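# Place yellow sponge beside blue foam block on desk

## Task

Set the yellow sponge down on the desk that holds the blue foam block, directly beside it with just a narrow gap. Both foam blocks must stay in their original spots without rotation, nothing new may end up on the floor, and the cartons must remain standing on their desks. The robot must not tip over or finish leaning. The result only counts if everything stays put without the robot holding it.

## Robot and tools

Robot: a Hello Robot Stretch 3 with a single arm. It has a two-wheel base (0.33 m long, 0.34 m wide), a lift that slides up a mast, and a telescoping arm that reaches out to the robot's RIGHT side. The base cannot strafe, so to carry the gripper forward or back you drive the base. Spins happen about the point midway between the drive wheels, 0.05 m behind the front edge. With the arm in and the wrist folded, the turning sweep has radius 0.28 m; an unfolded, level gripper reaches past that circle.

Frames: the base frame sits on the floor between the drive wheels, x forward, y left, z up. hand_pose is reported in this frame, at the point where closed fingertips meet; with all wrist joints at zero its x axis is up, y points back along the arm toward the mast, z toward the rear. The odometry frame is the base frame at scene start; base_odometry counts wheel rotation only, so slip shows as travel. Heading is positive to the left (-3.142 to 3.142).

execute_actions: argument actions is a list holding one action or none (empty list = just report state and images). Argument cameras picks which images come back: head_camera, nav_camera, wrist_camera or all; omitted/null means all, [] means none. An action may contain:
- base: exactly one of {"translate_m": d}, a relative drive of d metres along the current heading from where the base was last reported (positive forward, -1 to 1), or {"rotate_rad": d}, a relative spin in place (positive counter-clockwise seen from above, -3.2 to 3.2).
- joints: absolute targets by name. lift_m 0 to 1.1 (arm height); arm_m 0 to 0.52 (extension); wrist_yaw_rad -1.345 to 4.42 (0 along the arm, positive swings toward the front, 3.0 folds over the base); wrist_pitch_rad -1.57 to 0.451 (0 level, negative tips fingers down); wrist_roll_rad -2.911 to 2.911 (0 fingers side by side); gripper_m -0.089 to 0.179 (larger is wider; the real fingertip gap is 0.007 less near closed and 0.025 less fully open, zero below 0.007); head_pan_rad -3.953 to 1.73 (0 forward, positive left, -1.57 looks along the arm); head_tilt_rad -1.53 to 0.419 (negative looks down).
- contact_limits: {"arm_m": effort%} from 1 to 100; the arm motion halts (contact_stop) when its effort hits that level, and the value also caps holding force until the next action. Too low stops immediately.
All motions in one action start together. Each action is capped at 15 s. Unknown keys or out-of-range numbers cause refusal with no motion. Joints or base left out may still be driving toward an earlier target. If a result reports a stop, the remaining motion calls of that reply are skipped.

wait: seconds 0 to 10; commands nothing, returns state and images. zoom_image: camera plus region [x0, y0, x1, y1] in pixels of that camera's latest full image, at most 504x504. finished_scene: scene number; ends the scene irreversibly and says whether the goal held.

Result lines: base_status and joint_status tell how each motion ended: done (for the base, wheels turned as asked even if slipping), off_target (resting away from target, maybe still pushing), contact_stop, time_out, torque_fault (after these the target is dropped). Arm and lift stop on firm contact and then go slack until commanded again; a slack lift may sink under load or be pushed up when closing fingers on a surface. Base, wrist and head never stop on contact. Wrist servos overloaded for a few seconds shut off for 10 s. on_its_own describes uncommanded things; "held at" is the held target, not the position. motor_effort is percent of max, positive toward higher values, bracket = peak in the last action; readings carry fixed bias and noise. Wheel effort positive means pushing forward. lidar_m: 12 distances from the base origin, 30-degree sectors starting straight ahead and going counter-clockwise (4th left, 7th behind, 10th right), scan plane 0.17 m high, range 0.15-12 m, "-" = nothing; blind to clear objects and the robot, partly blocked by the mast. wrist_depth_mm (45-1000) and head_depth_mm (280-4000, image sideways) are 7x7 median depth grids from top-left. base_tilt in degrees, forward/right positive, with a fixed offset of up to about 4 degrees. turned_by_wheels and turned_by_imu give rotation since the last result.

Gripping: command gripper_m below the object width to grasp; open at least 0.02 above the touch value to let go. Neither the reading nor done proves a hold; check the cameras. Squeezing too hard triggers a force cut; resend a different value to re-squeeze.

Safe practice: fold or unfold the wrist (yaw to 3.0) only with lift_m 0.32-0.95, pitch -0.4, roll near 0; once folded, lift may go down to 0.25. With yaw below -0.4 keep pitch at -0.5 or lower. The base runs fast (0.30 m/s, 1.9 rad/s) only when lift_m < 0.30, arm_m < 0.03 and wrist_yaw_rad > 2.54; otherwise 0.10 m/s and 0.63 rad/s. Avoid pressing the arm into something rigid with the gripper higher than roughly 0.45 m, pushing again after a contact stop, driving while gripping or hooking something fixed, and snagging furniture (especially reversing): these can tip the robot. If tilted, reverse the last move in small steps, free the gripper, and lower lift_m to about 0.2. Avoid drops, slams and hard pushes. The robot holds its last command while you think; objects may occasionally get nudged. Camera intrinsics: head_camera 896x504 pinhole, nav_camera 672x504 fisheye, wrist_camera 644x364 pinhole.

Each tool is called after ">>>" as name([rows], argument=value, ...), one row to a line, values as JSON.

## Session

>>> execute_actions(actions=[])

Scene clock: 0.00 s.
base_odometry: x=+0.000 y=+0.000 heading=+0.000 (m, m, rad; odometry frame)
turned_by_wheels: +0.000 (rad since the last result)
turned_by_imu: +0.000 (rad since the last result)
base_tilt: forward=-1.3 right=+0.4 (deg)
lidar_m: 2.31 2.15 1.96 2.55 2.32 2.55 1.54 1.15 1.16 2.06 1.47 1.44
head_depth_mm: 1853 2342 2335 2332 2301 2238 2242 / 1839 2519 2614 2618 2618 2607 2465 / 1837 2645 2786 2767 2709 2662 2480 / 1824 2539 2590 2553 2530 2493 2411 / 1844 2403 2404 2386 2350 2353 2289 / 1807 2264 2222 2204 2191 2157 2161 / 1814 2130 2112 2068 2062 2033 2027
base_status: not commanded
joint_positions: lift_m=+0.481 arm_m=-0.001 wrist_yaw_rad=+3.122 wrist_pitch_rad=-0.308 wrist_roll_rad=-0.005 gripper_m=+0.037 head_pan_rad=-0.014 head_tilt_rad=+0.005
joint_status: not commanded
motor_effort: left_wheel=-1 right_wheel=+0 lift_m=+28 arm_m=+0 wrist_yaw_rad=+1 wrist_pitch_rad=+8 wrist_roll_rad=-1 gripper_m=+0 head_pan_rad=+1 head_tilt_rad=+0 (%)
hand_pose: x=-0.0166 y=+0.0930 z=+0.5194 quat_wxyz=(+0.116, +0.698, +0.102, +0.699) (m; base frame)
wrist_depth_mm: - - - - - - - / - - - - - - - / - - - - - - - / - - - - - - - / 914 936 - 979 - - - / 760 773 - 797 826 830 857 / 656 650 665 674 682 692 713
pictures: head_camera (sideways: a quarter turn clockwise sets it upright), nav_camera (sideways: a quarter turn counterclockwise sets it upright), wrist_camera
Images, in order (width x height): head_camera 896x504, nav_camera 672x504, wrist_camera 644x364.

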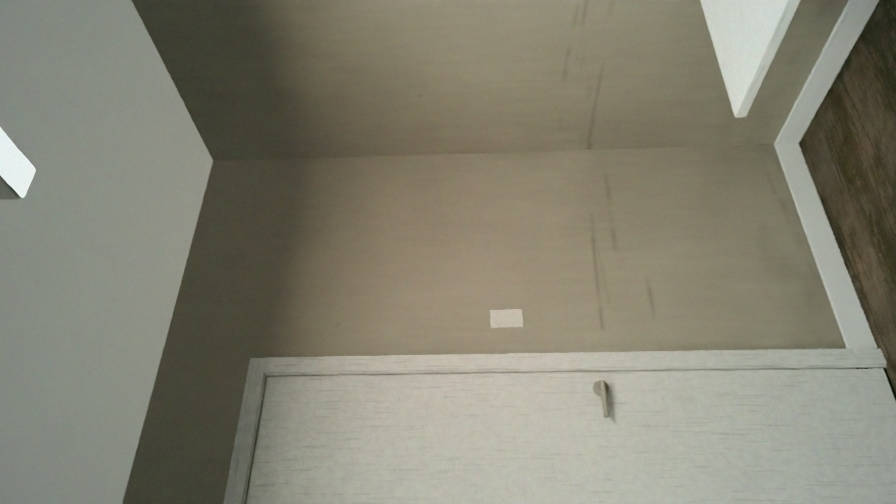

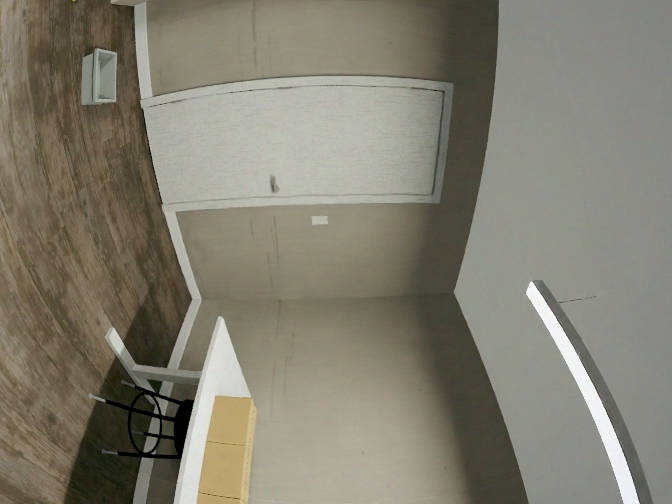

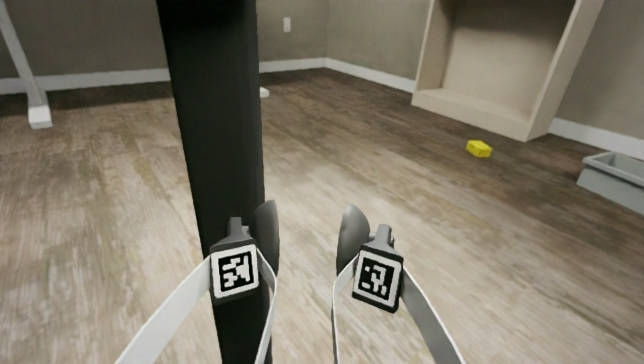

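>>> execute_actions([
  {"joints":{"head_pan_rad":-1.4,"head_tilt_rad":-0.45,"lift_m":0.38}},
], cameras=["head_camera","nav_camera"])

>>> execute_actions([
  {"joints":{"head_pan_rad":-3.0,"head_tilt_rad":-0.45,"lift_m":0.28}},
], cameras=["head_camera","nav_camera"])

Scene clock: 2.50 s.
base_odometry: x=+0.000 y=+0.000 heading=+0.000 (m, m, rad; odometry frame)
turned_by_wheels: +0.000 (rad since the last result)
turned_by_imu: +0.000 (rad since the last result)
base_tilt: forward=-1.3 right=+0.4 (deg)
lidar_m: 2.31 2.14 1.95 2.54 2.32 2.55 1.54 1.15 1.16 2.05 1.47 1.44
head_depth_mm: 2018 2138 2290 2430 2219 1720 1396 / 1971 2116 2297 2490 2239 1716 1392 / 1887 2017 2179 2344 2254 1729 1411 / 1810 1944 2073 2233 2258 1738 1408 / 1747 1848 1979 2110 2213 1748 1420 / 1684 1792 1900 1485 2030 1713 1424 / 1620 1721 1821 1495 2059 1766 1437
base_status: not commanded
joint_positions: lift_m=+0.381 arm_m=-0.001 wrist_yaw_rad=+3.122 wrist_pitch_rad=-0.309 wrist_roll_rad=-0.005 gripper_m=+0.037 head_pan_rad=-1.393 head_tilt_rad=-0.444
joint_status: all done
motor_effort: left_wheel=-1(0) right_wheel=+0(0) lift_m=+12(22) arm_m=+0(0) wrist_yaw_rad=+1(1) wrist_pitch_rad=+8(8) wrist_roll_rad=-1(1) gripper_m=+1(0) head_pan_rad=-3(35) head_tilt_rad=-4(25) (%)
hand_pose: x=-0.0166 y=+0.0930 z=+0.4186 quat_wxyz=(+0.116, +0.698, +0.102, +0.699) (m; base frame)
wrist_depth_mm: - - - - - - - / - - - - - - - / - - - - - - - / 951 988 - - - - - / 765 780 - 820 844 859 885 / 644 641 - 669 690 695 701 / 543 548 558 567 579 577 595
pictures: head_camera (sideways: a quarter turn clockwise sets it upright), nav_camera (sideways: a quarter turn counterclockwise sets it upright)
Images, in order (width x height): head_camera 896x504, nav_camera 672x504.

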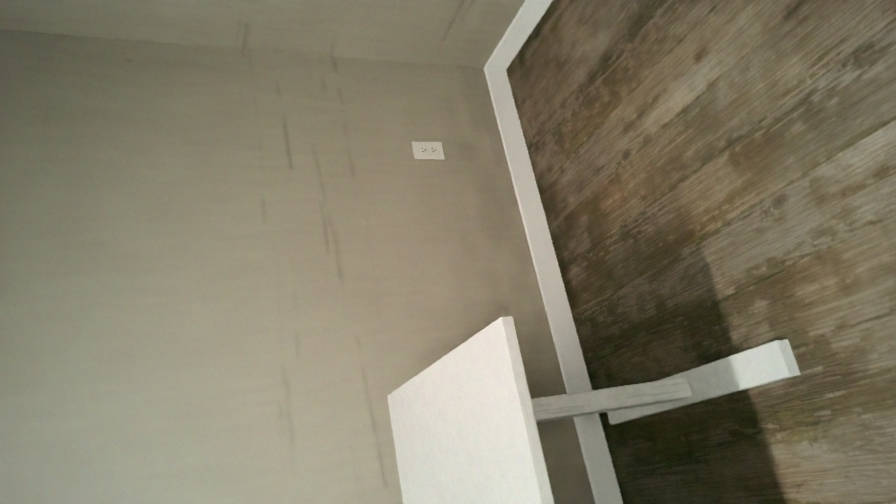

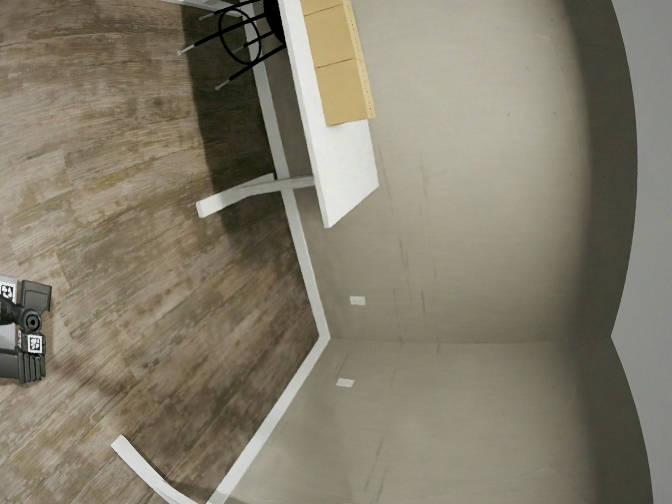

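Scene clock: 4.23 s.
base_odometry: x=+0.000 y=+0.000 heading=+0.000 (m, m, rad; odometry frame)
turned_by_wheels: +0.000 (rad since the last result)
turned_by_imu: +0.000 (rad since the last result)
base_tilt: forward=-1.3 right=+0.3 (deg)
lidar_m: 2.31 2.14 1.95 2.55 2.32 2.54 1.53 1.15 1.16 2.05 1.47 1.45
head_depth_mm: 1737 1856 1120 1586 1784 1693 1386 / 1655 1777 1075 2069 2165 1720 1395 / 1582 1668 1034 1934 2064 1728 1403 / 1507 1611 987 1019 1986 1739 1411 / 1440 1532 951 959 1889 1750 1411 / 1384 1464 904 920 1801 1752 1416 / 1330 1408 880 885 1710 1775 1430
base_status: not commanded
joint_positions: lift_m=+0.281 arm_m=-0.001 wrist_yaw_rad=+3.122 wrist_pitch_rad=-0.309 wrist_roll_rad=-0.005 gripper_m=+0.037 head_pan_rad=-2.993 head_tilt_rad=-0.444
joint_status: all done
motor_effort: left_wheel=-1(1) right_wheel=+0(0) lift_m=+12(15) arm_m=+0(0) wrist_yaw_rad=+0(1) wrist_pitch_rad=+8(8) wrist_roll_rad=-1(1) gripper_m=+1(0) head_pan_rad=-4(36) head_tilt_rad=-3(4) (%)
hand_pose: x=-0.0166 y=+0.0930 z=+0.3185 quat_wxyz=(+0.116, +0.698, +0.102, +0.699) (m; base frame)
wrist_depth_mm: - - - - - - - / - - - - - - - / - - - - - - - / 790 801 - 840 877 893 932 / 624 632 - 663 683 687 718 / 519 525 - 542 565 559 574 / 442 - - - 467 475 490
pictures: head_camera (sideways: a quarter turn clockwise sets it upright), nav_camera (sideways: a quarter turn counterclockwise sets it upright)
Images, in order (width x height): head_camera 896x504, nav_camera 672x504.

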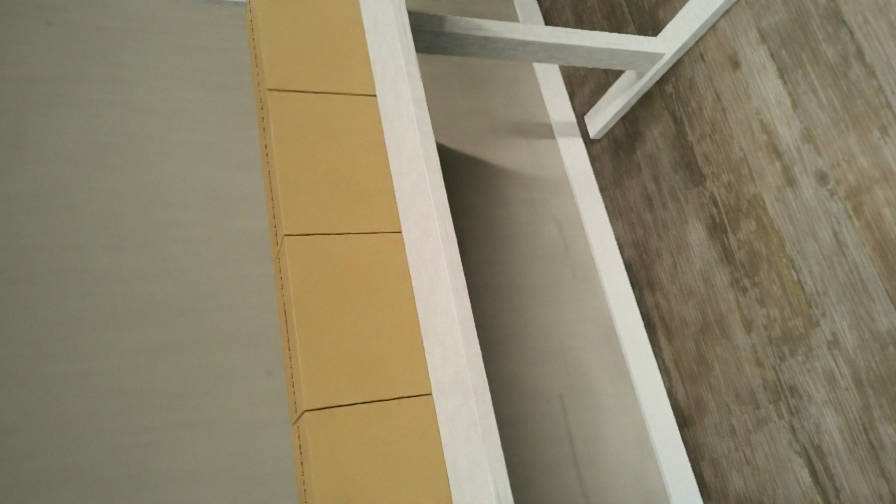

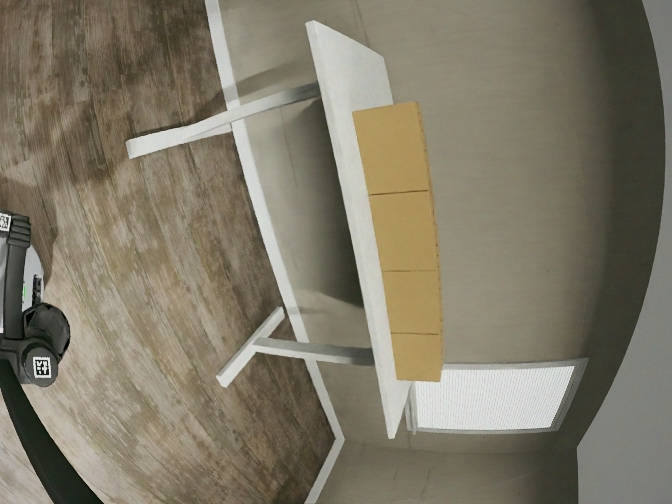

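>>> execute_actions([
  {"base":{"rotate_rad":1.35},"joints":{"head_pan_rad":-0.2,"head_tilt_rad":-0.65}},
], cameras=["head_camera","nav_camera"])

Scene clock: 7.10 s.
base_odometry: x=+0.000 y=+0.000 heading=+1.350 (m, m, rad; odometry frame)
turned_by_wheels: +1.350 (rad since the last result)
turned_by_imu: +1.367 (rad since the last result)
base_tilt: forward=-1.3 right=+0.3 (deg)
lidar_m: 2.32 2.55 2.32 1.54 1.60 1.15 1.80 1.47 1.45 1.45 2.14 1.96
head_depth_mm: 1759 1930 2205 2200 1730 1440 1226 / 1892 2026 2275 2187 1747 1433 1232 / 1992 2194 2426 2229 1747 1446 1234 / 2082 2242 2515 2262 1773 1456 1240 / 2242 2529 2839 2254 1774 1458 1245 / 2445 2748 2987 2285 1781 1473 1256 / 2608 2958 3143 2304 1814 1484 1255
base_status: done
joint_positions: lift_m=+0.281 arm_m=-0.001 wrist_yaw_rad=+3.122 wrist_pitch_rad=-0.309 wrist_roll_rad=-0.005 gripper_m=+0.037 head_pan_rad=-0.207 head_tilt_rad=-0.642
joint_status: all done
motor_effort: left_wheel=-4(10) right_wheel=+3(8) lift_m=+12(12) arm_m=+0(0) wrist_yaw_rad=+0(1) wrist_pitch_rad=+9(8) wrist_roll_rad=-1(1) gripper_m=+1(0) head_pan_rad=+4(39) head_tilt_rad=-5(20) (%)
hand_pose: x=-0.0166 y=+0.0929 z=+0.3185 quat_wxyz=(+0.116, +0.698, +0.102, +0.699) (m; base frame)
wrist_depth_mm: - - - - - - - / - - - - - - - / - - - - - - - / 784 808 - 851 882 894 931 / 631 634 - 662 697 695 714 / 520 523 - 537 558 562 567 / 442 - - - 470 477 484
pictures: head_camera (sideways: a quarter turn clockwise sets it upright), nav_camera (sideways: a quarter turn counterclockwise sets it upright)
Images, in order (width x height): head_camera 896x504, nav_camera 672x504.

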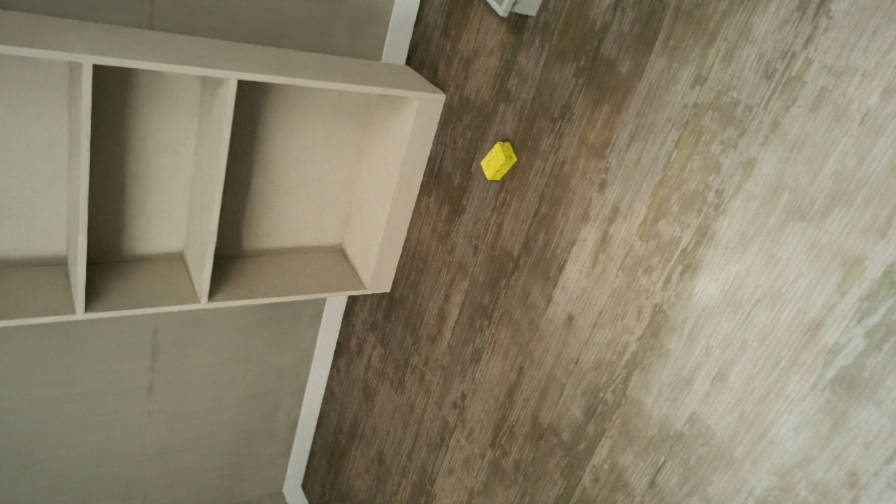

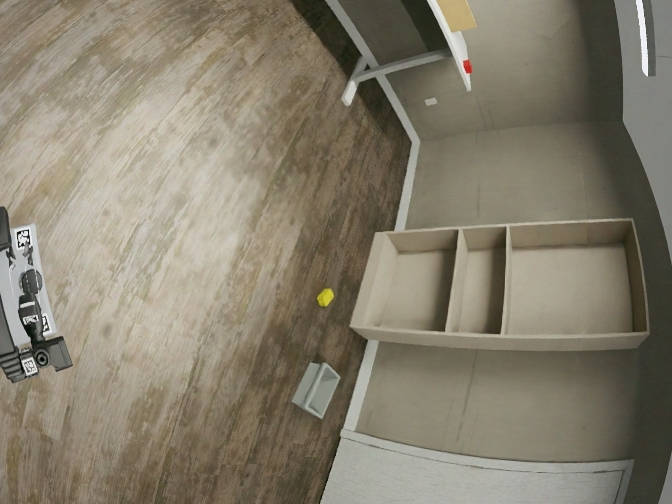

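>>> execute_actions([
  {"base":{"translate_m":1.0},"joints":{"head_pan_rad":-0.8,"head_tilt_rad":-1.0}},
], cameras=["head_camera"])

Scene clock: 13.00 s.
base_odometry: x=+0.219 y=+0.976 heading=+1.350 (m, m, rad; odometry frame)
turned_by_wheels: +0.000 (rad since the last result)
turned_by_imu: +0.002 (rad since the last result)
base_tilt: forward=-1.3 right=+0.3 (deg)
lidar_m: 1.32 1.70 2.14 1.90 2.35 2.05 2.63 2.21 2.17 1.68 1.11 1.11
head_depth_mm: 1339 1578 1745 1481 1349 1213 1097 / 1332 1558 1746 1526 1358 1219 1130 / 1333 1554 1743 1550 1362 1220 1116 / 1162 1453 1630 1554 1371 1229 1116 / 1175 1489 1647 1572 1384 1235 1120 / 1184 1479 1651 1574 1389 1240 1124 / 1180 1473 1656 1578 1394 1245 1126
base_status: done
joint_positions: lift_m=+0.281 arm_m=-0.001 wrist_yaw_rad=+3.122 wrist_pitch_rad=-0.309 wrist_roll_rad=-0.005 gripper_m=+0.037 head_pan_rad=-0.793 head_tilt_rad=-0.988
joint_status: all done
motor_effort: left_wheel=-5(9) right_wheel=+3(5) lift_m=+12(13) arm_m=+0(0) wrist_yaw_rad=+1(1) wrist_pitch_rad=+8(8) wrist_roll_rad=-1(1) gripper_m=+0(0) head_pan_rad=-3(30) head_tilt_rad=-6(25) (%)
hand_pose: x=-0.0166 y=+0.0929 z=+0.3185 quat_wxyz=(+0.116, +0.698, +0.102, +0.699) (m; base frame)
wrist_depth_mm: - - - - - - - / - - - - - - - / - - - - - - - / 793 804 - 844 887 897 936 / 625 635 - 656 680 687 708 / 518 529 - 550 564 561 582 / 445 - - - 470 473 486
pictures: head_camera (sideways: a quarter turn clockwise sets it upright)
Images, in order (width x height): head_camera 896x504.

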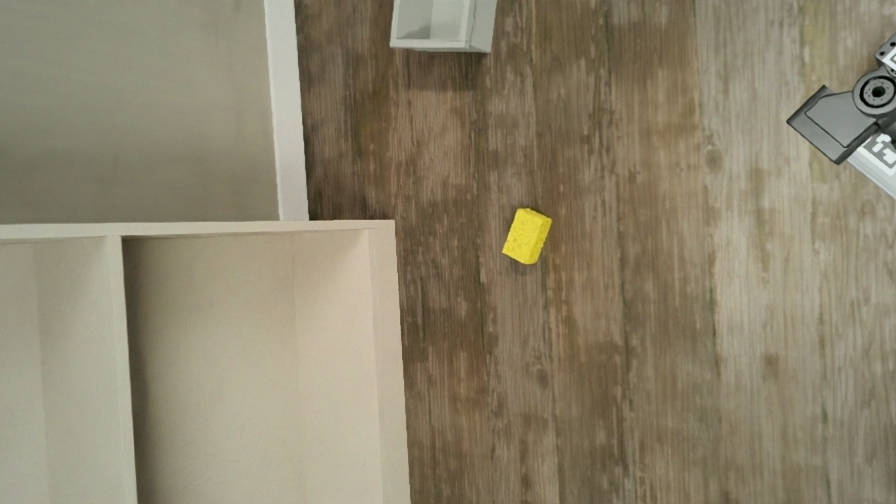

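>>> execute_actions([
  {"base":{"translate_m":0.4},"joints":{"arm_m":0.33,"head_pan_rad":-1.5,"head_tilt_rad":-1.15}},
], cameras=[])

>>> execute_actions([
  {"base":{"translate_m":0.165},"joints":{"wrist_pitch_rad":-1.55,"wrist_roll_rad":-0.24,"gripper_m":0.17,"lift_m":0.24}},
], cameras=["head_camera","wrist_camera"])

Scene clock: 19.23 s.
base_odometry: x=+0.307 y=+1.366 heading=+1.349 (m, m, rad; odometry frame)
turned_by_wheels: +0.000 (rad since the last result)
turned_by_imu: +0.001 (rad since the last result)
base_tilt: forward=-1.3 right=+0.3 (deg)
lidar_m: 0.93 1.87 1.41 1.86 2.16 2.43 2.46 2.52 2.43 1.34 0.87 0.98
head_depth_mm: 1909 1711 1516 1391 1276 1179 1101 / 1861 1731 1507 1412 1281 - - / 1655 1737 1521 1388 1287 1214 - / 1516 1704 1567 1424 1292 1200 1105 / 1375 1623 1584 1423 1292 1196 1104 / 1269 1464 1429 1417 1305 1201 1112 / 1141 1096 1427 1381 1314 1211 1122
base_status: done
joint_positions: lift_m=+0.281 arm_m=+0.330 wrist_yaw_rad=+3.122 wrist_pitch_rad=-0.309 wrist_roll_rad=-0.005 gripper_m=+0.037 head_pan_rad=-1.494 head_tilt_rad=-1.136
joint_status: all done
motor_effort: left_wheel=-4(13) right_wheel=+2(8) lift_m=+12(12) arm_m=+3(4) wrist_yaw_rad=+0(1) wrist_pitch_rad=+8(9) wrist_roll_rad=-1(1) gripper_m=+0(0) head_pan_rad=-3(35) head_tilt_rad=-7(21) (%)
hand_pose: x=-0.0166 y=-0.2380 z=+0.3185 quat_wxyz=(+0.116, +0.698, +0.102, +0.699) (m; base frame)
wrist_depth_mm: - - - - - - - / - - - - - - - / - - - - - - - / 800 810 - 952 876 895 940 / 622 653 - - 692 697 698 / 516 - - - 559 566 577 / 445 441 - - 470 478 482
pictures: none
No camera images: the call's "cameras" was empty. Leave "cameras" out to get every camera's image.

Scene clock: 21.97 s.
base_odometry: x=+0.343 y=+1.527 heading=+1.349 (m, m, rad; odometry frame)
turned_by_wheels: +0.000 (rad since the last result)
turned_by_imu: +0.000 (rad since the last result)
base_tilt: forward=-1.4 right=+0.3 (deg)
lidar_m: 1.12 1.77 1.31 1.88 2.78 2.29 2.59 2.39 2.20 1.20 0.81 0.77
head_depth_mm: 1831 1711 1498 1392 1271 1176 1098 / 1656 1722 1508 1422 1283 1195 - / 1498 1700 1555 1448 1290 1210 - / 1352 1607 1566 1421 1290 1205 1102 / 1220 1370 1386 1407 1296 1190 1107 / 844 1119 1397 1352 1309 1195 1115 / 891 838 1328 1326 1297 1209 1119
base_status: done
joint_positions: lift_m=+0.241 arm_m=+0.330 wrist_yaw_rad=+3.122 wrist_pitch_rad=-1.544 wrist_roll_rad=-0.237 gripper_m=+0.170 head_pan_rad=-1.494 head_tilt_rad=-1.136
joint_status: all done
motor_effort: left_wheel=-4(5) right_wheel=+3(5) lift_m=+13(9) arm_m=+3(3) wrist_yaw_rad=+0(1) wrist_pitch_rad=-3(10) wrist_roll_rad=-2(2) gripper_m=+0(99) head_pan_rad=-3(3) head_tilt_rad=-7(7) (%)
hand_pose: x=-0.0215 y=-0.4919 z=+0.1226 quat_wxyz=(+0.437, +0.448, +0.544, +0.559) (m; base frame)
wrist_depth_mm: 261 260 261 262 263 263 265 / 267 268 270 270 272 272 271 / 275 277 276 276 278 278 278 / 282 283 280 241 287 287 289 / 290 292 291 248 293 295 297 / - 303 302 304 304 - 306 / 310 312 313 315 314 319 318
pictures: head_camera (sideways: a quarter turn clockwise sets it upright), wrist_camera
Images, in order (width x height): head_camera 896x504, wrist_camera 644x364.

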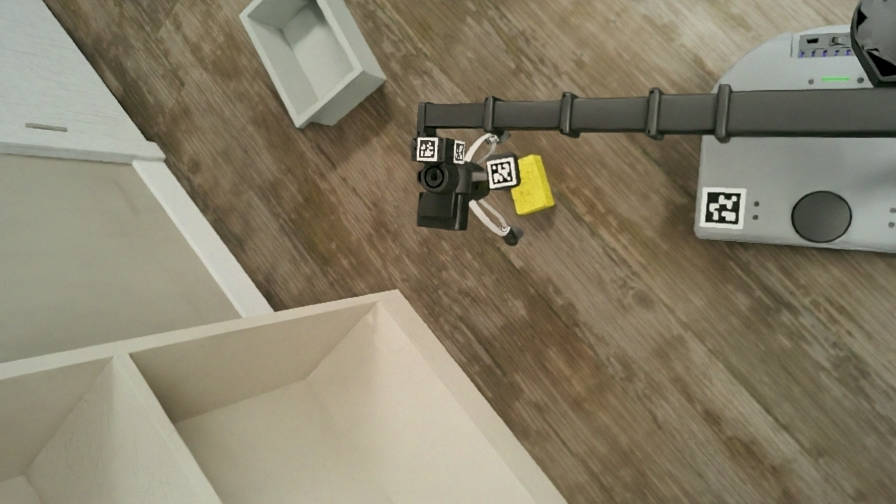

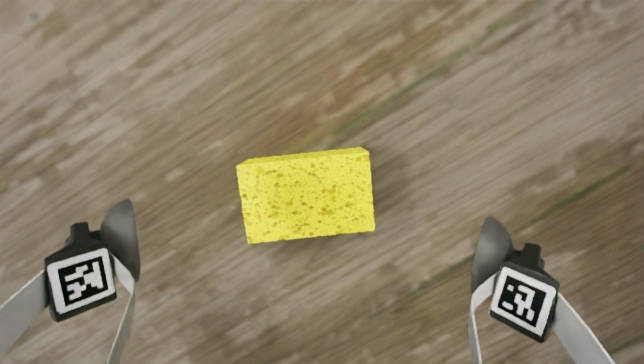

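>>> execute_actions([
  {"joints":{"wrist_roll_rad":-0.38,"gripper_m":0.155,"lift_m":0.134}},
], cameras=["wrist_camera"])

Scene clock: 24.53 s.
base_odometry: x=+0.343 y=+1.527 heading=+1.349 (m, m, rad; odometry frame)
turned_by_wheels: +0.000 (rad since the last result)
turned_by_imu: +0.000 (rad since the last result)
base_tilt: forward=-1.3 right=+0.3 (deg)
lidar_m: 1.12 1.77 1.31 1.87 2.78 2.28 2.60 2.39 2.19 1.20 0.81 0.77
head_depth_mm: 1848 1723 1498 1392 1280 1173 1100 / 1654 1743 1503 1414 1279 1204 - / 1504 1701 1565 1436 1271 1210 - / 1354 1605 1575 1414 1296 1200 1109 / 1221 1364 1393 1403 1305 1202 1107 / 845 1120 1404 1362 1303 1208 1113 / 893 840 1317 1330 1293 1210 1120
base_status: not commanded
joint_positions: lift_m=+0.135 arm_m=+0.330 wrist_yaw_rad=+3.122 wrist_pitch_rad=-1.545 wrist_roll_rad=-0.376 gripper_m=+0.155 head_pan_rad=-1.494 head_tilt_rad=-1.136
joint_status: all done
motor_effort: left_wheel=-4(4) right_wheel=+2(2) lift_m=+12(9) arm_m=+3(3) wrist_yaw_rad=+0(0) wrist_pitch_rad=-3(3) wrist_roll_rad=-2(4) gripper_m=+0(70) head_pan_rad=-3(2) head_tilt_rad=-7(7) (%)
hand_pose: x=-0.0215 y=-0.4921 z=+0.0166 quat_wxyz=(+0.399, +0.408, +0.573, +0.588) (m; base frame)
wrist_depth_mm: 162 163 162 163 163 164 164 / 166 167 166 167 168 169 169 / 171 171 171 172 173 174 174 / 175 177 134 140 177 179 180 / 181 182 136 136 138 183 185 / - 189 140 141 188 - 191 / 194 194 195 195 197 198 198
pictures: wrist_camera
Images, in order (width x height): wrist_camera 644x364.

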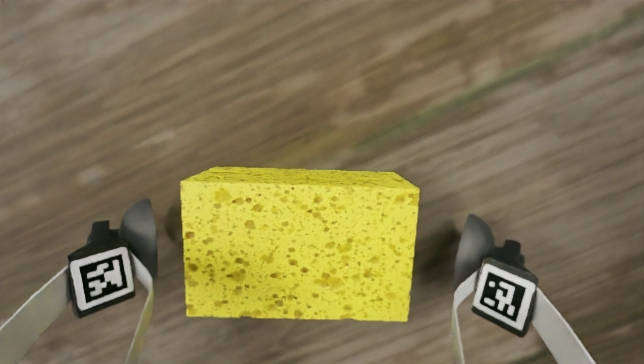

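>>> execute_actions([
  {"joints":{"gripper_m":0.068,"head_pan_rad":0.0,"head_tilt_rad":-0.6}},
], cameras=["wrist_camera"])

>>> execute_actions([
  {"joints":{"lift_m":0.29,"head_pan_rad":0.85,"head_tilt_rad":-0.4}},
])

Scene clock: 28.07 s.
base_odometry: x=+0.343 y=+1.527 heading=+1.349 (m, m, rad; odometry frame)
turned_by_wheels: +0.000 (rad since the last result)
turned_by_imu: +0.000 (rad since the last result)
base_tilt: forward=-1.3 right=+0.3 (deg)
lidar_m: 1.12 1.77 1.31 1.87 2.77 2.28 2.60 2.39 2.20 1.20 0.81 0.77
head_depth_mm: 912 971 778 861 961 1267 1181 / 980 1063 1160 1287 1433 1447 1231 / 1055 1157 1275 1421 1602 1498 1264 / 1146 1267 1413 1597 1753 1492 1265 / 1262 1393 1577 1825 1836 1504 1277 / 1391 1562 1803 2110 1864 1516 1287 / 1557 1740 1917 2084 1870 1520 1283
base_status: not commanded
joint_positions: lift_m=+0.135 arm_m=+0.330 wrist_yaw_rad=+3.122 wrist_pitch_rad=-1.545 wrist_roll_rad=-0.377 gripper_m=+0.069 head_pan_rad=-0.007 head_tilt_rad=-0.606
joint_status: all done
motor_effort: left_wheel=-4(4) right_wheel=+2(2) lift_m=+12(12) arm_m=+3(3) wrist_yaw_rad=+1(1) wrist_pitch_rad=-2(3) wrist_roll_rad=-2(2) gripper_m=-19(100) head_pan_rad=+3(37) head_tilt_rad=+2(26) (%)
hand_pose: x=-0.0215 y=-0.4921 z=+0.0166 quat_wxyz=(+0.399, +0.408, +0.573, +0.588) (m; base frame)
wrist_depth_mm: 162 162 162 163 163 164 164 / 166 167 167 168 168 169 169 / 171 172 172 172 173 173 174 / 175 176 132 139 176 178 180 / 181 181 134 134 134 185 185 / 187 190 138 138 139 191 192 / 192 194 195 195 197 196 198
pictures: wrist_camera
Images, in order (width x height): wrist_camera 644x364.

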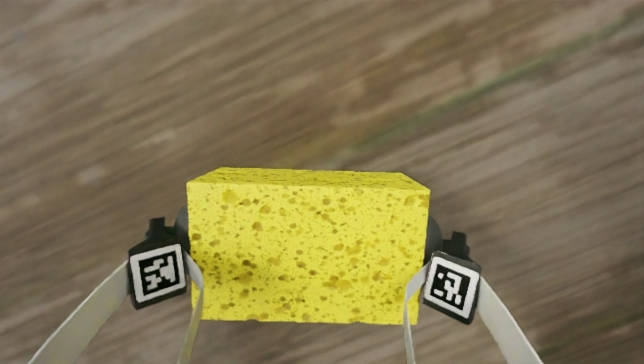

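Scene clock: 30.33 s.
base_odometry: x=+0.343 y=+1.527 heading=+1.349 (m, m, rad; odometry frame)
turned_by_wheels: +0.000 (rad since the last result)
turned_by_imu: +0.000 (rad since the last result)
base_tilt: forward=-1.3 right=+0.3 (deg)
lidar_m: 1.13 1.77 1.31 1.87 2.77 2.28 2.59 2.38 2.19 0.45 0.81 0.77
head_depth_mm: 1479 1568 1680 1801 1942 1794 1435 / 1487 1581 1690 1812 1952 1785 1440 / 1496 1590 1679 1817 1969 1801 1444 / 1507 1599 1673 1391 1942 1742 1457 / 1498 1597 1673 1140 1964 1813 1466 / 1511 1608 1678 1249 1989 1827 1468 / 1519 1603 1152 1144 2005 1831 1480
base_status: not commanded
joint_positions: lift_m=+0.289 arm_m=+0.330 wrist_yaw_rad=+3.122 wrist_pitch_rad=-1.545 wrist_roll_rad=-0.377 gripper_m=+0.069 head_pan_rad=+0.843 head_tilt_rad=-0.409
joint_status: all done
motor_effort: left_wheel=-4(5) right_wheel=+2(3) lift_m=+41(39) arm_m=+2(3) wrist_yaw_rad=+1(1) wrist_pitch_rad=-3(2) wrist_roll_rad=-2(2) gripper_m=-19(19) head_pan_rad=+2(35) head_tilt_rad=+4(19) (%)
hand_pose: x=-0.0215 y=-0.4921 z=+0.1713 quat_wxyz=(+0.399, +0.408, +0.573, +0.588) (m; base frame)
wrist_depth_mm: 304 304 305 305 307 311 309 / 314 313 316 319 316 314 319 / 321 324 323 326 329 328 329 / 332 333 132 140 331 337 339 / 342 341 133 133 134 348 349 / 354 354 138 138 139 359 363 / 364 369 369 367 373 369 375
pictures: head_camera (sideways: a quarter turn clockwise sets it upright), nav_camera (sideways: a quarter turn counterclockwise sets it upright), wrist_camera
Images, in order (width x height): head_camera 896x504, nav_camera 672x504, wrist_camera 644x364.

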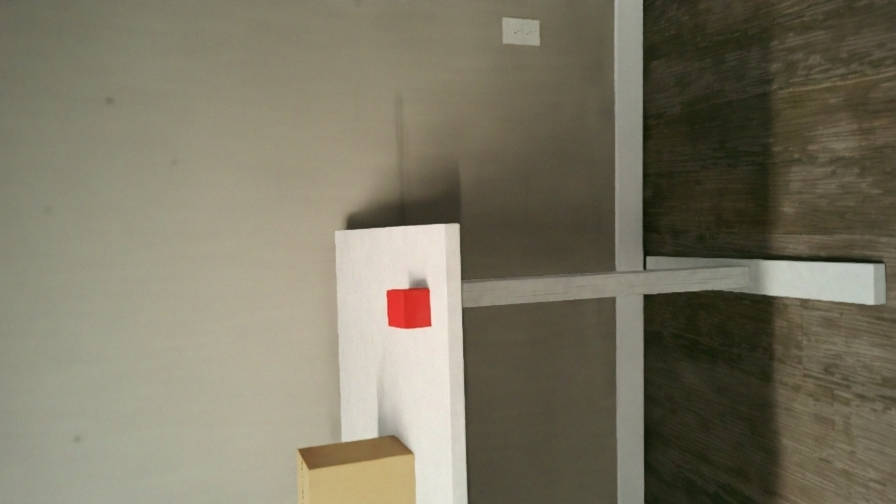

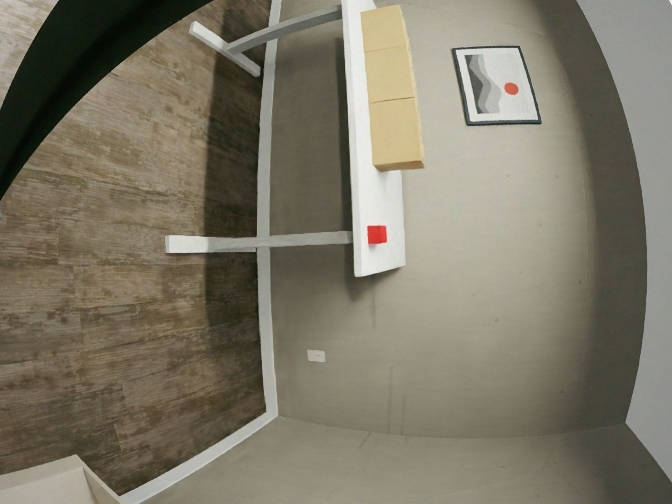

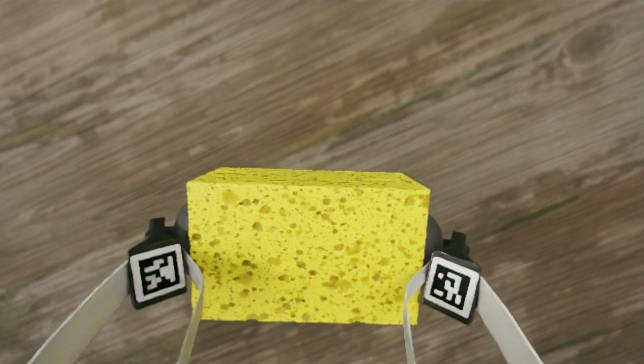

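>>> execute_actions([
  {"base":{"rotate_rad":-2.46},"joints":{"lift_m":0.72,"arm_m":0.0,"wrist_yaw_rad":2.7,"head_pan_rad":-2.9,"head_tilt_rad":-0.6}},
])

Scene clock: 37.40 s.
base_odometry: x=+0.343 y=+1.527 heading=-1.111 (m, m, rad; odometry frame)
turned_by_wheels: -2.460 (rad since the last result)
turned_by_imu: -2.492 (rad since the last result)
base_tilt: forward=-1.3 right=+0.3 (deg)
lidar_m: 2.39 1.73 0.81 0.96 0.96 1.22 1.76 1.30 1.87 2.28 2.61 2.85
head_depth_mm: 1452 1592 1757 1949 1839 1485 1316 / 1468 1609 1772 1968 1829 1499 1270 / 1489 1602 1763 2009 1844 1503 1278 / 1501 1564 1054 1945 1749 1507 1275 / 1520 1593 1156 2038 1875 1517 1278 / 1534 1396 1167 2071 1882 1530 1290 / 1544 1086 1127 2116 1884 1536 1299
base_status: done
joint_positions: lift_m=+0.719 arm_m=+0.000 wrist_yaw_rad=+2.704 wrist_pitch_rad=-1.545 wrist_roll_rad=-0.378 gripper_m=+0.069 head_pan_rad=-2.893 head_tilt_rad=-0.593
joint_status: all done
motor_effort: left_wheel=+4(8) right_wheel=-3(6) lift_m=+40(40) arm_m=-3(4) wrist_yaw_rad=-1(4) wrist_pitch_rad=-2(2) wrist_roll_rad=-2(2) gripper_m=-19(19) head_pan_rad=-3(38) head_tilt_rad=-4(17) (%)
hand_pose: x=-0.0287 y=-0.1611 z=+0.6013 quat_wxyz=(+0.512, +0.518, +0.476, +0.493) (m; base frame)
wrist_depth_mm: 706 707 - - 719 704 712 / 719 720 - - 729 714 729 / 745 736 749 - 744 751 764 / 757 763 132 140 759 782 789 / 789 797 134 134 135 802 791 / 809 833 138 138 139 834 833 / 846 839 843 842 847 853 865
pictures: head_camera (sideways: a quarter turn clockwise sets it upright), nav_camera (sideways: a quarter turn counterclockwise sets it upright), wrist_camera
Images, in order (width x height): head_camera 896x504, nav_camera 672x504, wrist_camera 644x364.

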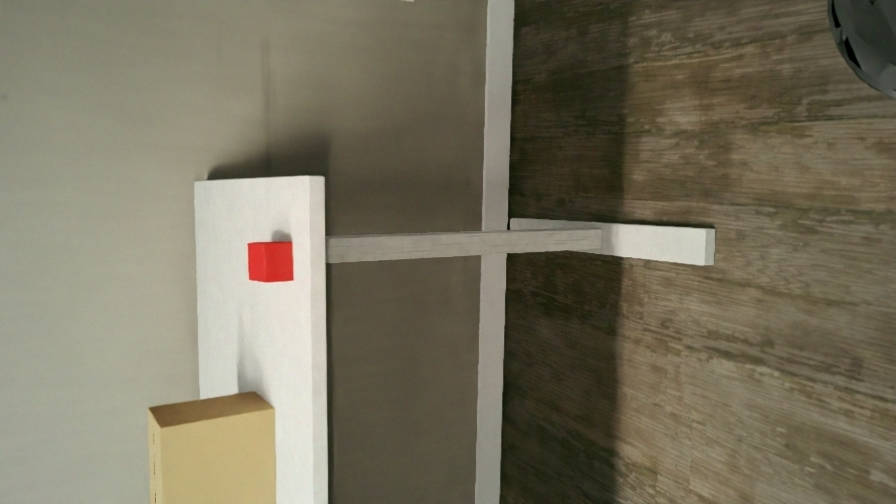

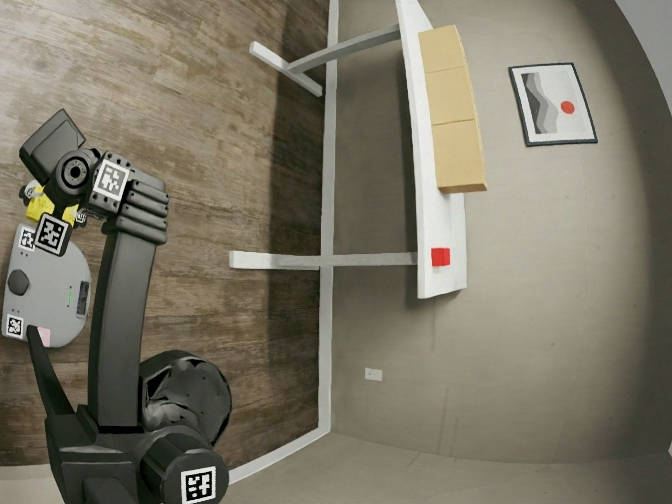

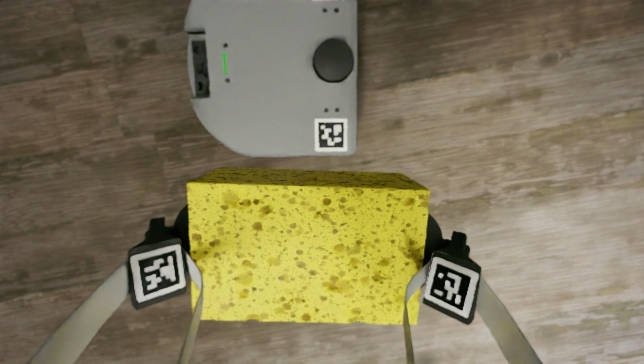

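>>> execute_actions([
  {"base":{"translate_m":-0.75},"joints":{"lift_m":1.097,"wrist_roll_rad":2.72,"head_pan_rad":-2.7,"head_tilt_rad":-0.9}},
])

Scene clock: 46.67 s.
base_odometry: x=+0.010 y=+2.199 heading=-1.110 (m, m, rad; odometry frame)
turned_by_wheels: +0.000 (rad since the last result)
turned_by_imu: +0.000 (rad since the last result)
base_tilt: forward=-1.4 right=+0.3 (deg)
lidar_m: 3.39 1.29 0.69 0.87 0.87 1.06 1.02 0.62 1.25 1.60 2.51 3.09
head_depth_mm: 877 1000 1160 1385 1436 1256 1121 / 898 1028 1202 1445 1427 1260 1139 / 877 1046 1241 1506 1445 1268 1157 / 861 653 573 1546 1413 1268 1154 / 873 659 527 450 1371 1258 1127 / 883 665 531 444 1414 1285 1143 / 896 670 464 436 1445 - 1114
base_status: done
joint_positions: lift_m=+1.096 arm_m=+0.000 wrist_yaw_rad=+2.703 wrist_pitch_rad=-1.545 wrist_roll_rad=+2.717 gripper_m=+0.069 head_pan_rad=-2.707 head_tilt_rad=-0.889
joint_status: all done
motor_effort: left_wheel=+4(5) right_wheel=-3(5) lift_m=+40(42) arm_m=-3(3) wrist_yaw_rad=-2(2) wrist_pitch_rad=-2(2) wrist_roll_rad=+0(1) gripper_m=-19(18) head_pan_rad=+4(16) head_tilt_rad=-6(25) (%)
hand_pose: x=-0.0290 y=-0.1613 z=+0.9783 quat_wxyz=(+0.488, +0.505, -0.501, -0.506) (m; base frame)
wrist_depth_mm: - - - - - - 173 / - - - - - - 179 / - - - - - - 185 / - - 132 134 - - 191 / - - 134 134 134 - - / - - 138 138 139 - - / - - - - - - -
pictures: head_camera (sideways: a quarter turn clockwise sets it upright), nav_camera (sideways: a quarter turn counterclockwise sets it upright), wrist_camera
Images, in order (width x height): head_camera 896x504, nav_camera 672x504, wrist_camera 644x364.

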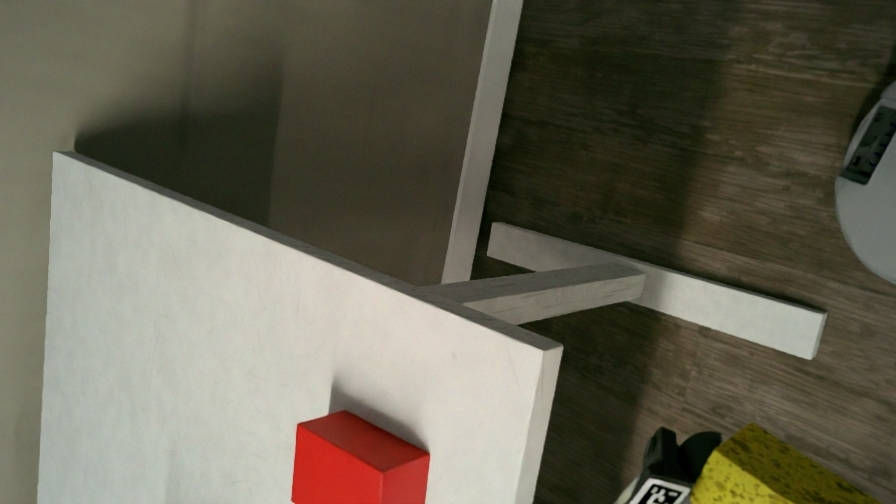

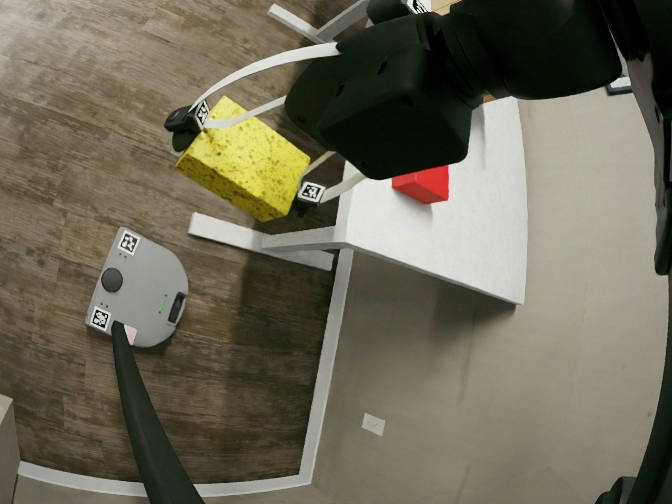

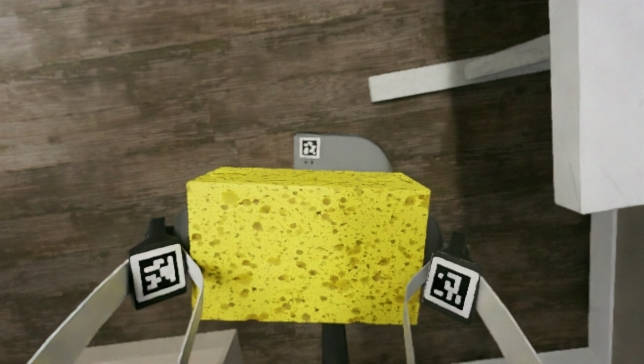

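>>> execute_actions([
  {"base":{"translate_m":-0.3},"joints":{"head_pan_rad":-1.45,"head_tilt_rad":-0.5}},
])

Scene clock: 52.23 s.
base_odometry: x=-0.123 y=+2.467 heading=-1.110 (m, m, rad; odometry frame)
turned_by_wheels: +0.000 (rad since the last result)
turned_by_imu: +0.000 (rad since the last result)
base_tilt: forward=-1.3 right=+0.3 (deg)
lidar_m: 3.59 1.36 0.85 0.81 0.82 0.81 0.73 0.73 0.41 1.58 2.65 3.33
head_depth_mm: - - - - - - - / 2546 2684 - - - 395 - / 2498 2603 - - 513 378 360 / 2513 2645 - - 535 405 362 / 2501 2710 2866 - 559 441 363 / 2493 2688 2917 2909 2107 1653 1333 / 2480 2691 2885 2920 2112 1660 1379
base_status: done
joint_positions: lift_m=+1.096 arm_m=+0.000 wrist_yaw_rad=+2.703 wrist_pitch_rad=-1.545 wrist_roll_rad=+2.717 gripper_m=+0.069 head_pan_rad=-1.457 head_tilt_rad=-0.507
joint_status: all done
motor_effort: left_wheel=+4(5) right_wheel=-3(6) lift_m=+41(40) arm_m=-3(3) wrist_yaw_rad=-2(2) wrist_pitch_rad=-2(2) wrist_roll_rad=+0(0) gripper_m=-19(19) head_pan_rad=+3(38) head_tilt_rad=+3(27) (%)
hand_pose: x=-0.0290 y=-0.1613 z=+0.9783 quat_wxyz=(+0.488, +0.505, -0.501, -0.506) (m; base frame)
wrist_depth_mm: 173 172 172 172 173 173 172 / 180 177 178 177 177 177 178 / - 183 184 184 184 972 727 / - 190 132 136 - - 798 / - - 133 134 135 - 809 / - - 138 138 138 - 834 / - - - - - - 880
pictures: head_camera (sideways: a quarter turn clockwise sets it upright), nav_camera (sideways: a quarter turn counterclockwise sets it upright), wrist_camera
Images, in order (width x height): head_camera 896x504, nav_camera 672x504, wrist_camera 644x364.

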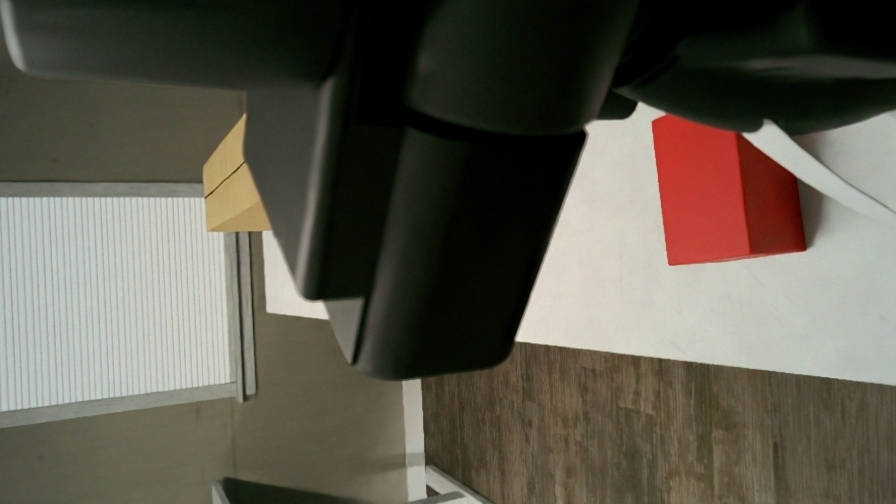

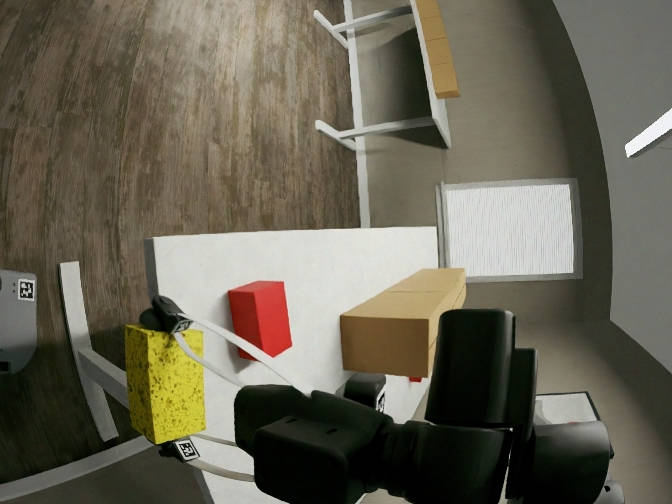

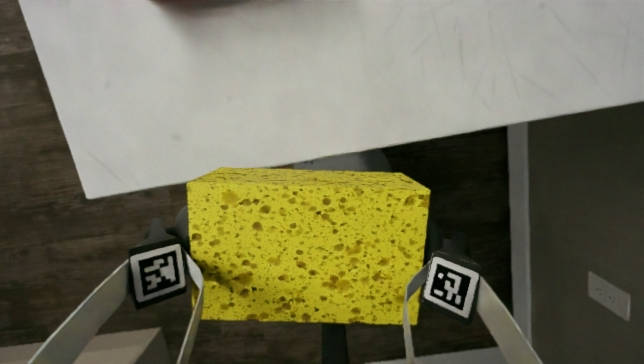

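>>> execute_actions([
  {"base":{"translate_m":-0.2},"joints":{"head_pan_rad":-1.3,"head_tilt_rad":-0.4}},
], cameras=["head_camera","nav_camera"])

Scene clock: 56.10 s.
base_odometry: x=-0.212 y=+2.647 heading=-1.110 (m, m, rad; odometry frame)
turned_by_wheels: +0.000 (rad since the last result)
turned_by_imu: +0.000 (rad since the last result)
base_tilt: forward=-1.3 right=+0.4 (deg)
lidar_m: 3.79 1.00 0.86 0.78 0.78 0.59 0.53 0.53 0.65 0.36 2.76 3.50
head_depth_mm: 2483 2634 2710 - - 466 400 / 2543 2650 2749 - - 485 391 / 2539 2686 1027 - - 487 392 / 2558 2725 1478 615 622 490 394 / 2604 2733 2956 975 654 491 396 / 2621 2826 3003 3168 658 432 396 / 2676 2850 2967 3147 2447 483 397
base_status: done
joint_positions: lift_m=+1.096 arm_m=+0.000 wrist_yaw_rad=+2.703 wrist_pitch_rad=-1.545 wrist_roll_rad=+2.717 gripper_m=+0.069 head_pan_rad=-1.307 head_tilt_rad=-0.409
joint_status: all done
motor_effort: left_wheel=+3(5) right_wheel=-3(7) lift_m=+40(40) arm_m=-3(3) wrist_yaw_rad=-2(2) wrist_pitch_rad=-2(2) wrist_roll_rad=+0(1) gripper_m=-18(19) head_pan_rad=+4(15) head_tilt_rad=+3(12) (%)
hand_pose: x=-0.0290 y=-0.1613 z=+0.9783 quat_wxyz=(+0.488, +0.505, -0.501, -0.506) (m; base frame)
wrist_depth_mm: 172 172 172 172 172 172 172 / 177 177 178 177 - 757 520 / 184 - - - - 806 532 / - - 132 134 - 834 546 / - - 134 134 134 871 564 / - - 138 138 138 847 586 / - - - - - - 601
pictures: head_camera (sideways: a quarter turn clockwise sets it upright), nav_camera (sideways: a quarter turn counterclockwise sets it upright)
Images, in order (width x height): head_camera 896x504, nav_camera 672x504.

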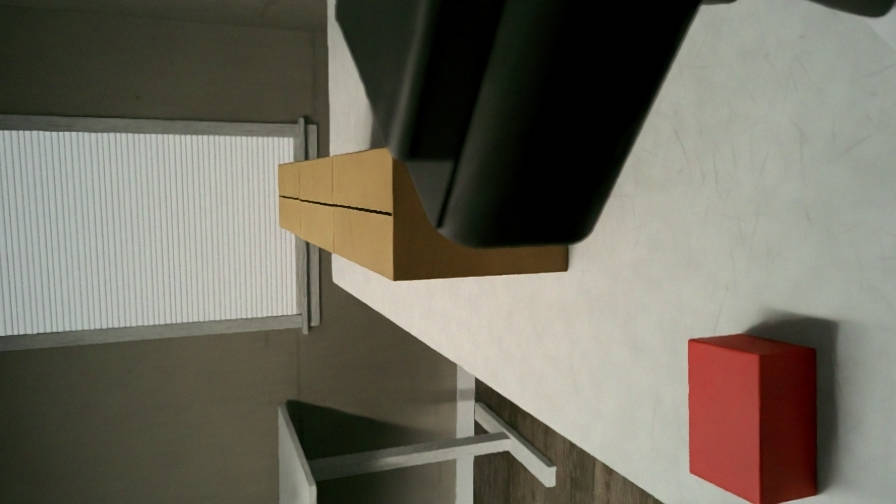

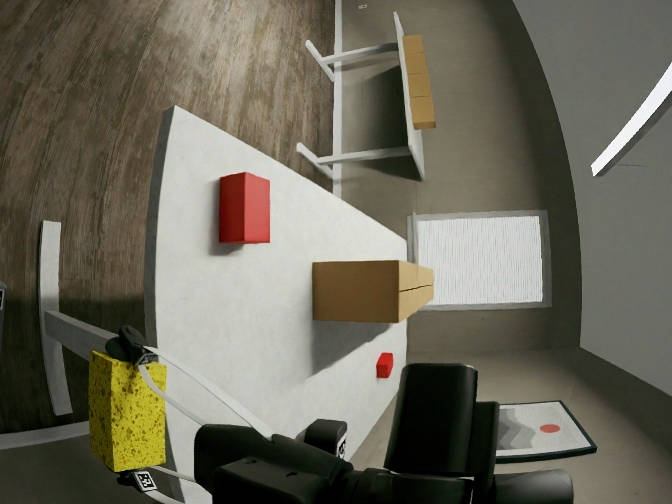

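>>> execute_actions([
  {"base":{"translate_m":0.66},"joints":{"head_pan_rad":-0.45,"head_tilt_rad":-0.3}},
], cameras=["head_camera","wrist_camera"])

Scene clock: 67.97 s.
base_odometry: x=+0.082 y=+2.056 heading=-1.110 (m, m, rad; odometry frame)
turned_by_wheels: +0.000 (rad since the last result)
turned_by_imu: +0.002 (rad since the last result)
base_tilt: forward=-1.3 right=+0.3 (deg)
lidar_m: 3.15 1.17 0.95 0.64 0.90 1.09 1.18 0.76 1.44 1.63 2.44 3.00
head_depth_mm: 3175 3236 3331 3521 2790 2022 1574 / 3443 3586 3758 3884 2811 2025 1587 / 3793 - - - 2844 2022 1585 / 3733 - - - 2863 2030 1597 / 3521 3682 3855 - 2852 2047 1599 / 3391 3503 3622 3789 2888 2069 1611 / 3213 3290 3369 3503 2960 2086 1622
base_status: done
joint_positions: lift_m=+1.096 arm_m=+0.000 wrist_yaw_rad=+2.703 wrist_pitch_rad=-1.545 wrist_roll_rad=+2.717 gripper_m=+0.069 head_pan_rad=-0.457 head_tilt_rad=-0.310
joint_status: all done
motor_effort: left_wheel=+3(8) right_wheel=-3(3) lift_m=+41(40) arm_m=-3(3) wrist_yaw_rad=-2(2) wrist_pitch_rad=-2(2) wrist_roll_rad=+0(0) gripper_m=-19(19) head_pan_rad=+3(35) head_tilt_rad=+4(21) (%)
hand_pose: x=-0.0290 y=-0.1613 z=+0.9783 quat_wxyz=(+0.488, +0.505, -0.501, -0.506) (m; base frame)
wrist_depth_mm: - - - - - - - / - - - - - - - / - - - - - - - / - - 132 134 - - - / - - 133 134 134 - - / - - 138 139 138 - - / - - - - - - -
pictures: head_camera (sideways: a quarter turn clockwise sets it upright), wrist_camera
Images, in order (width x height): head_camera 896x504, wrist_camera 644x364.

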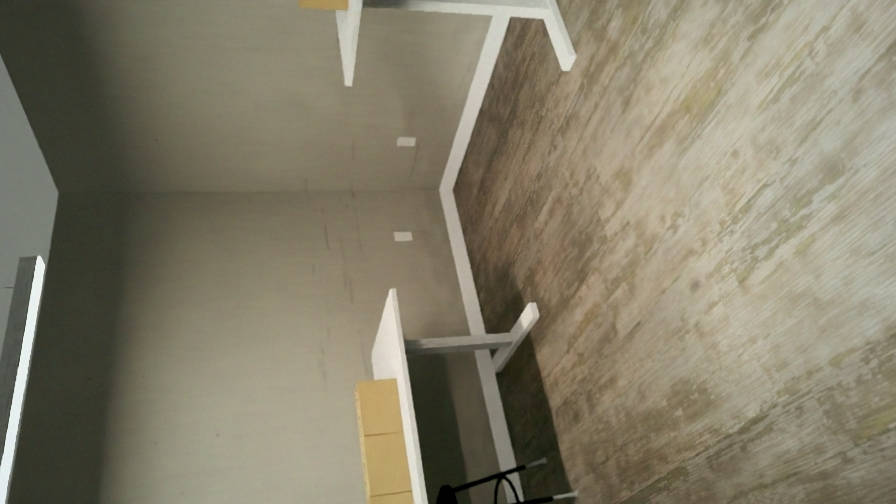

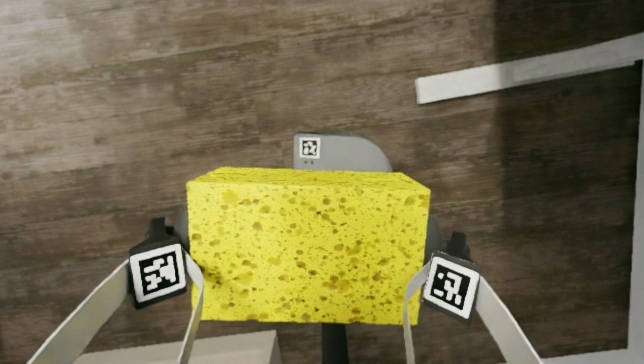

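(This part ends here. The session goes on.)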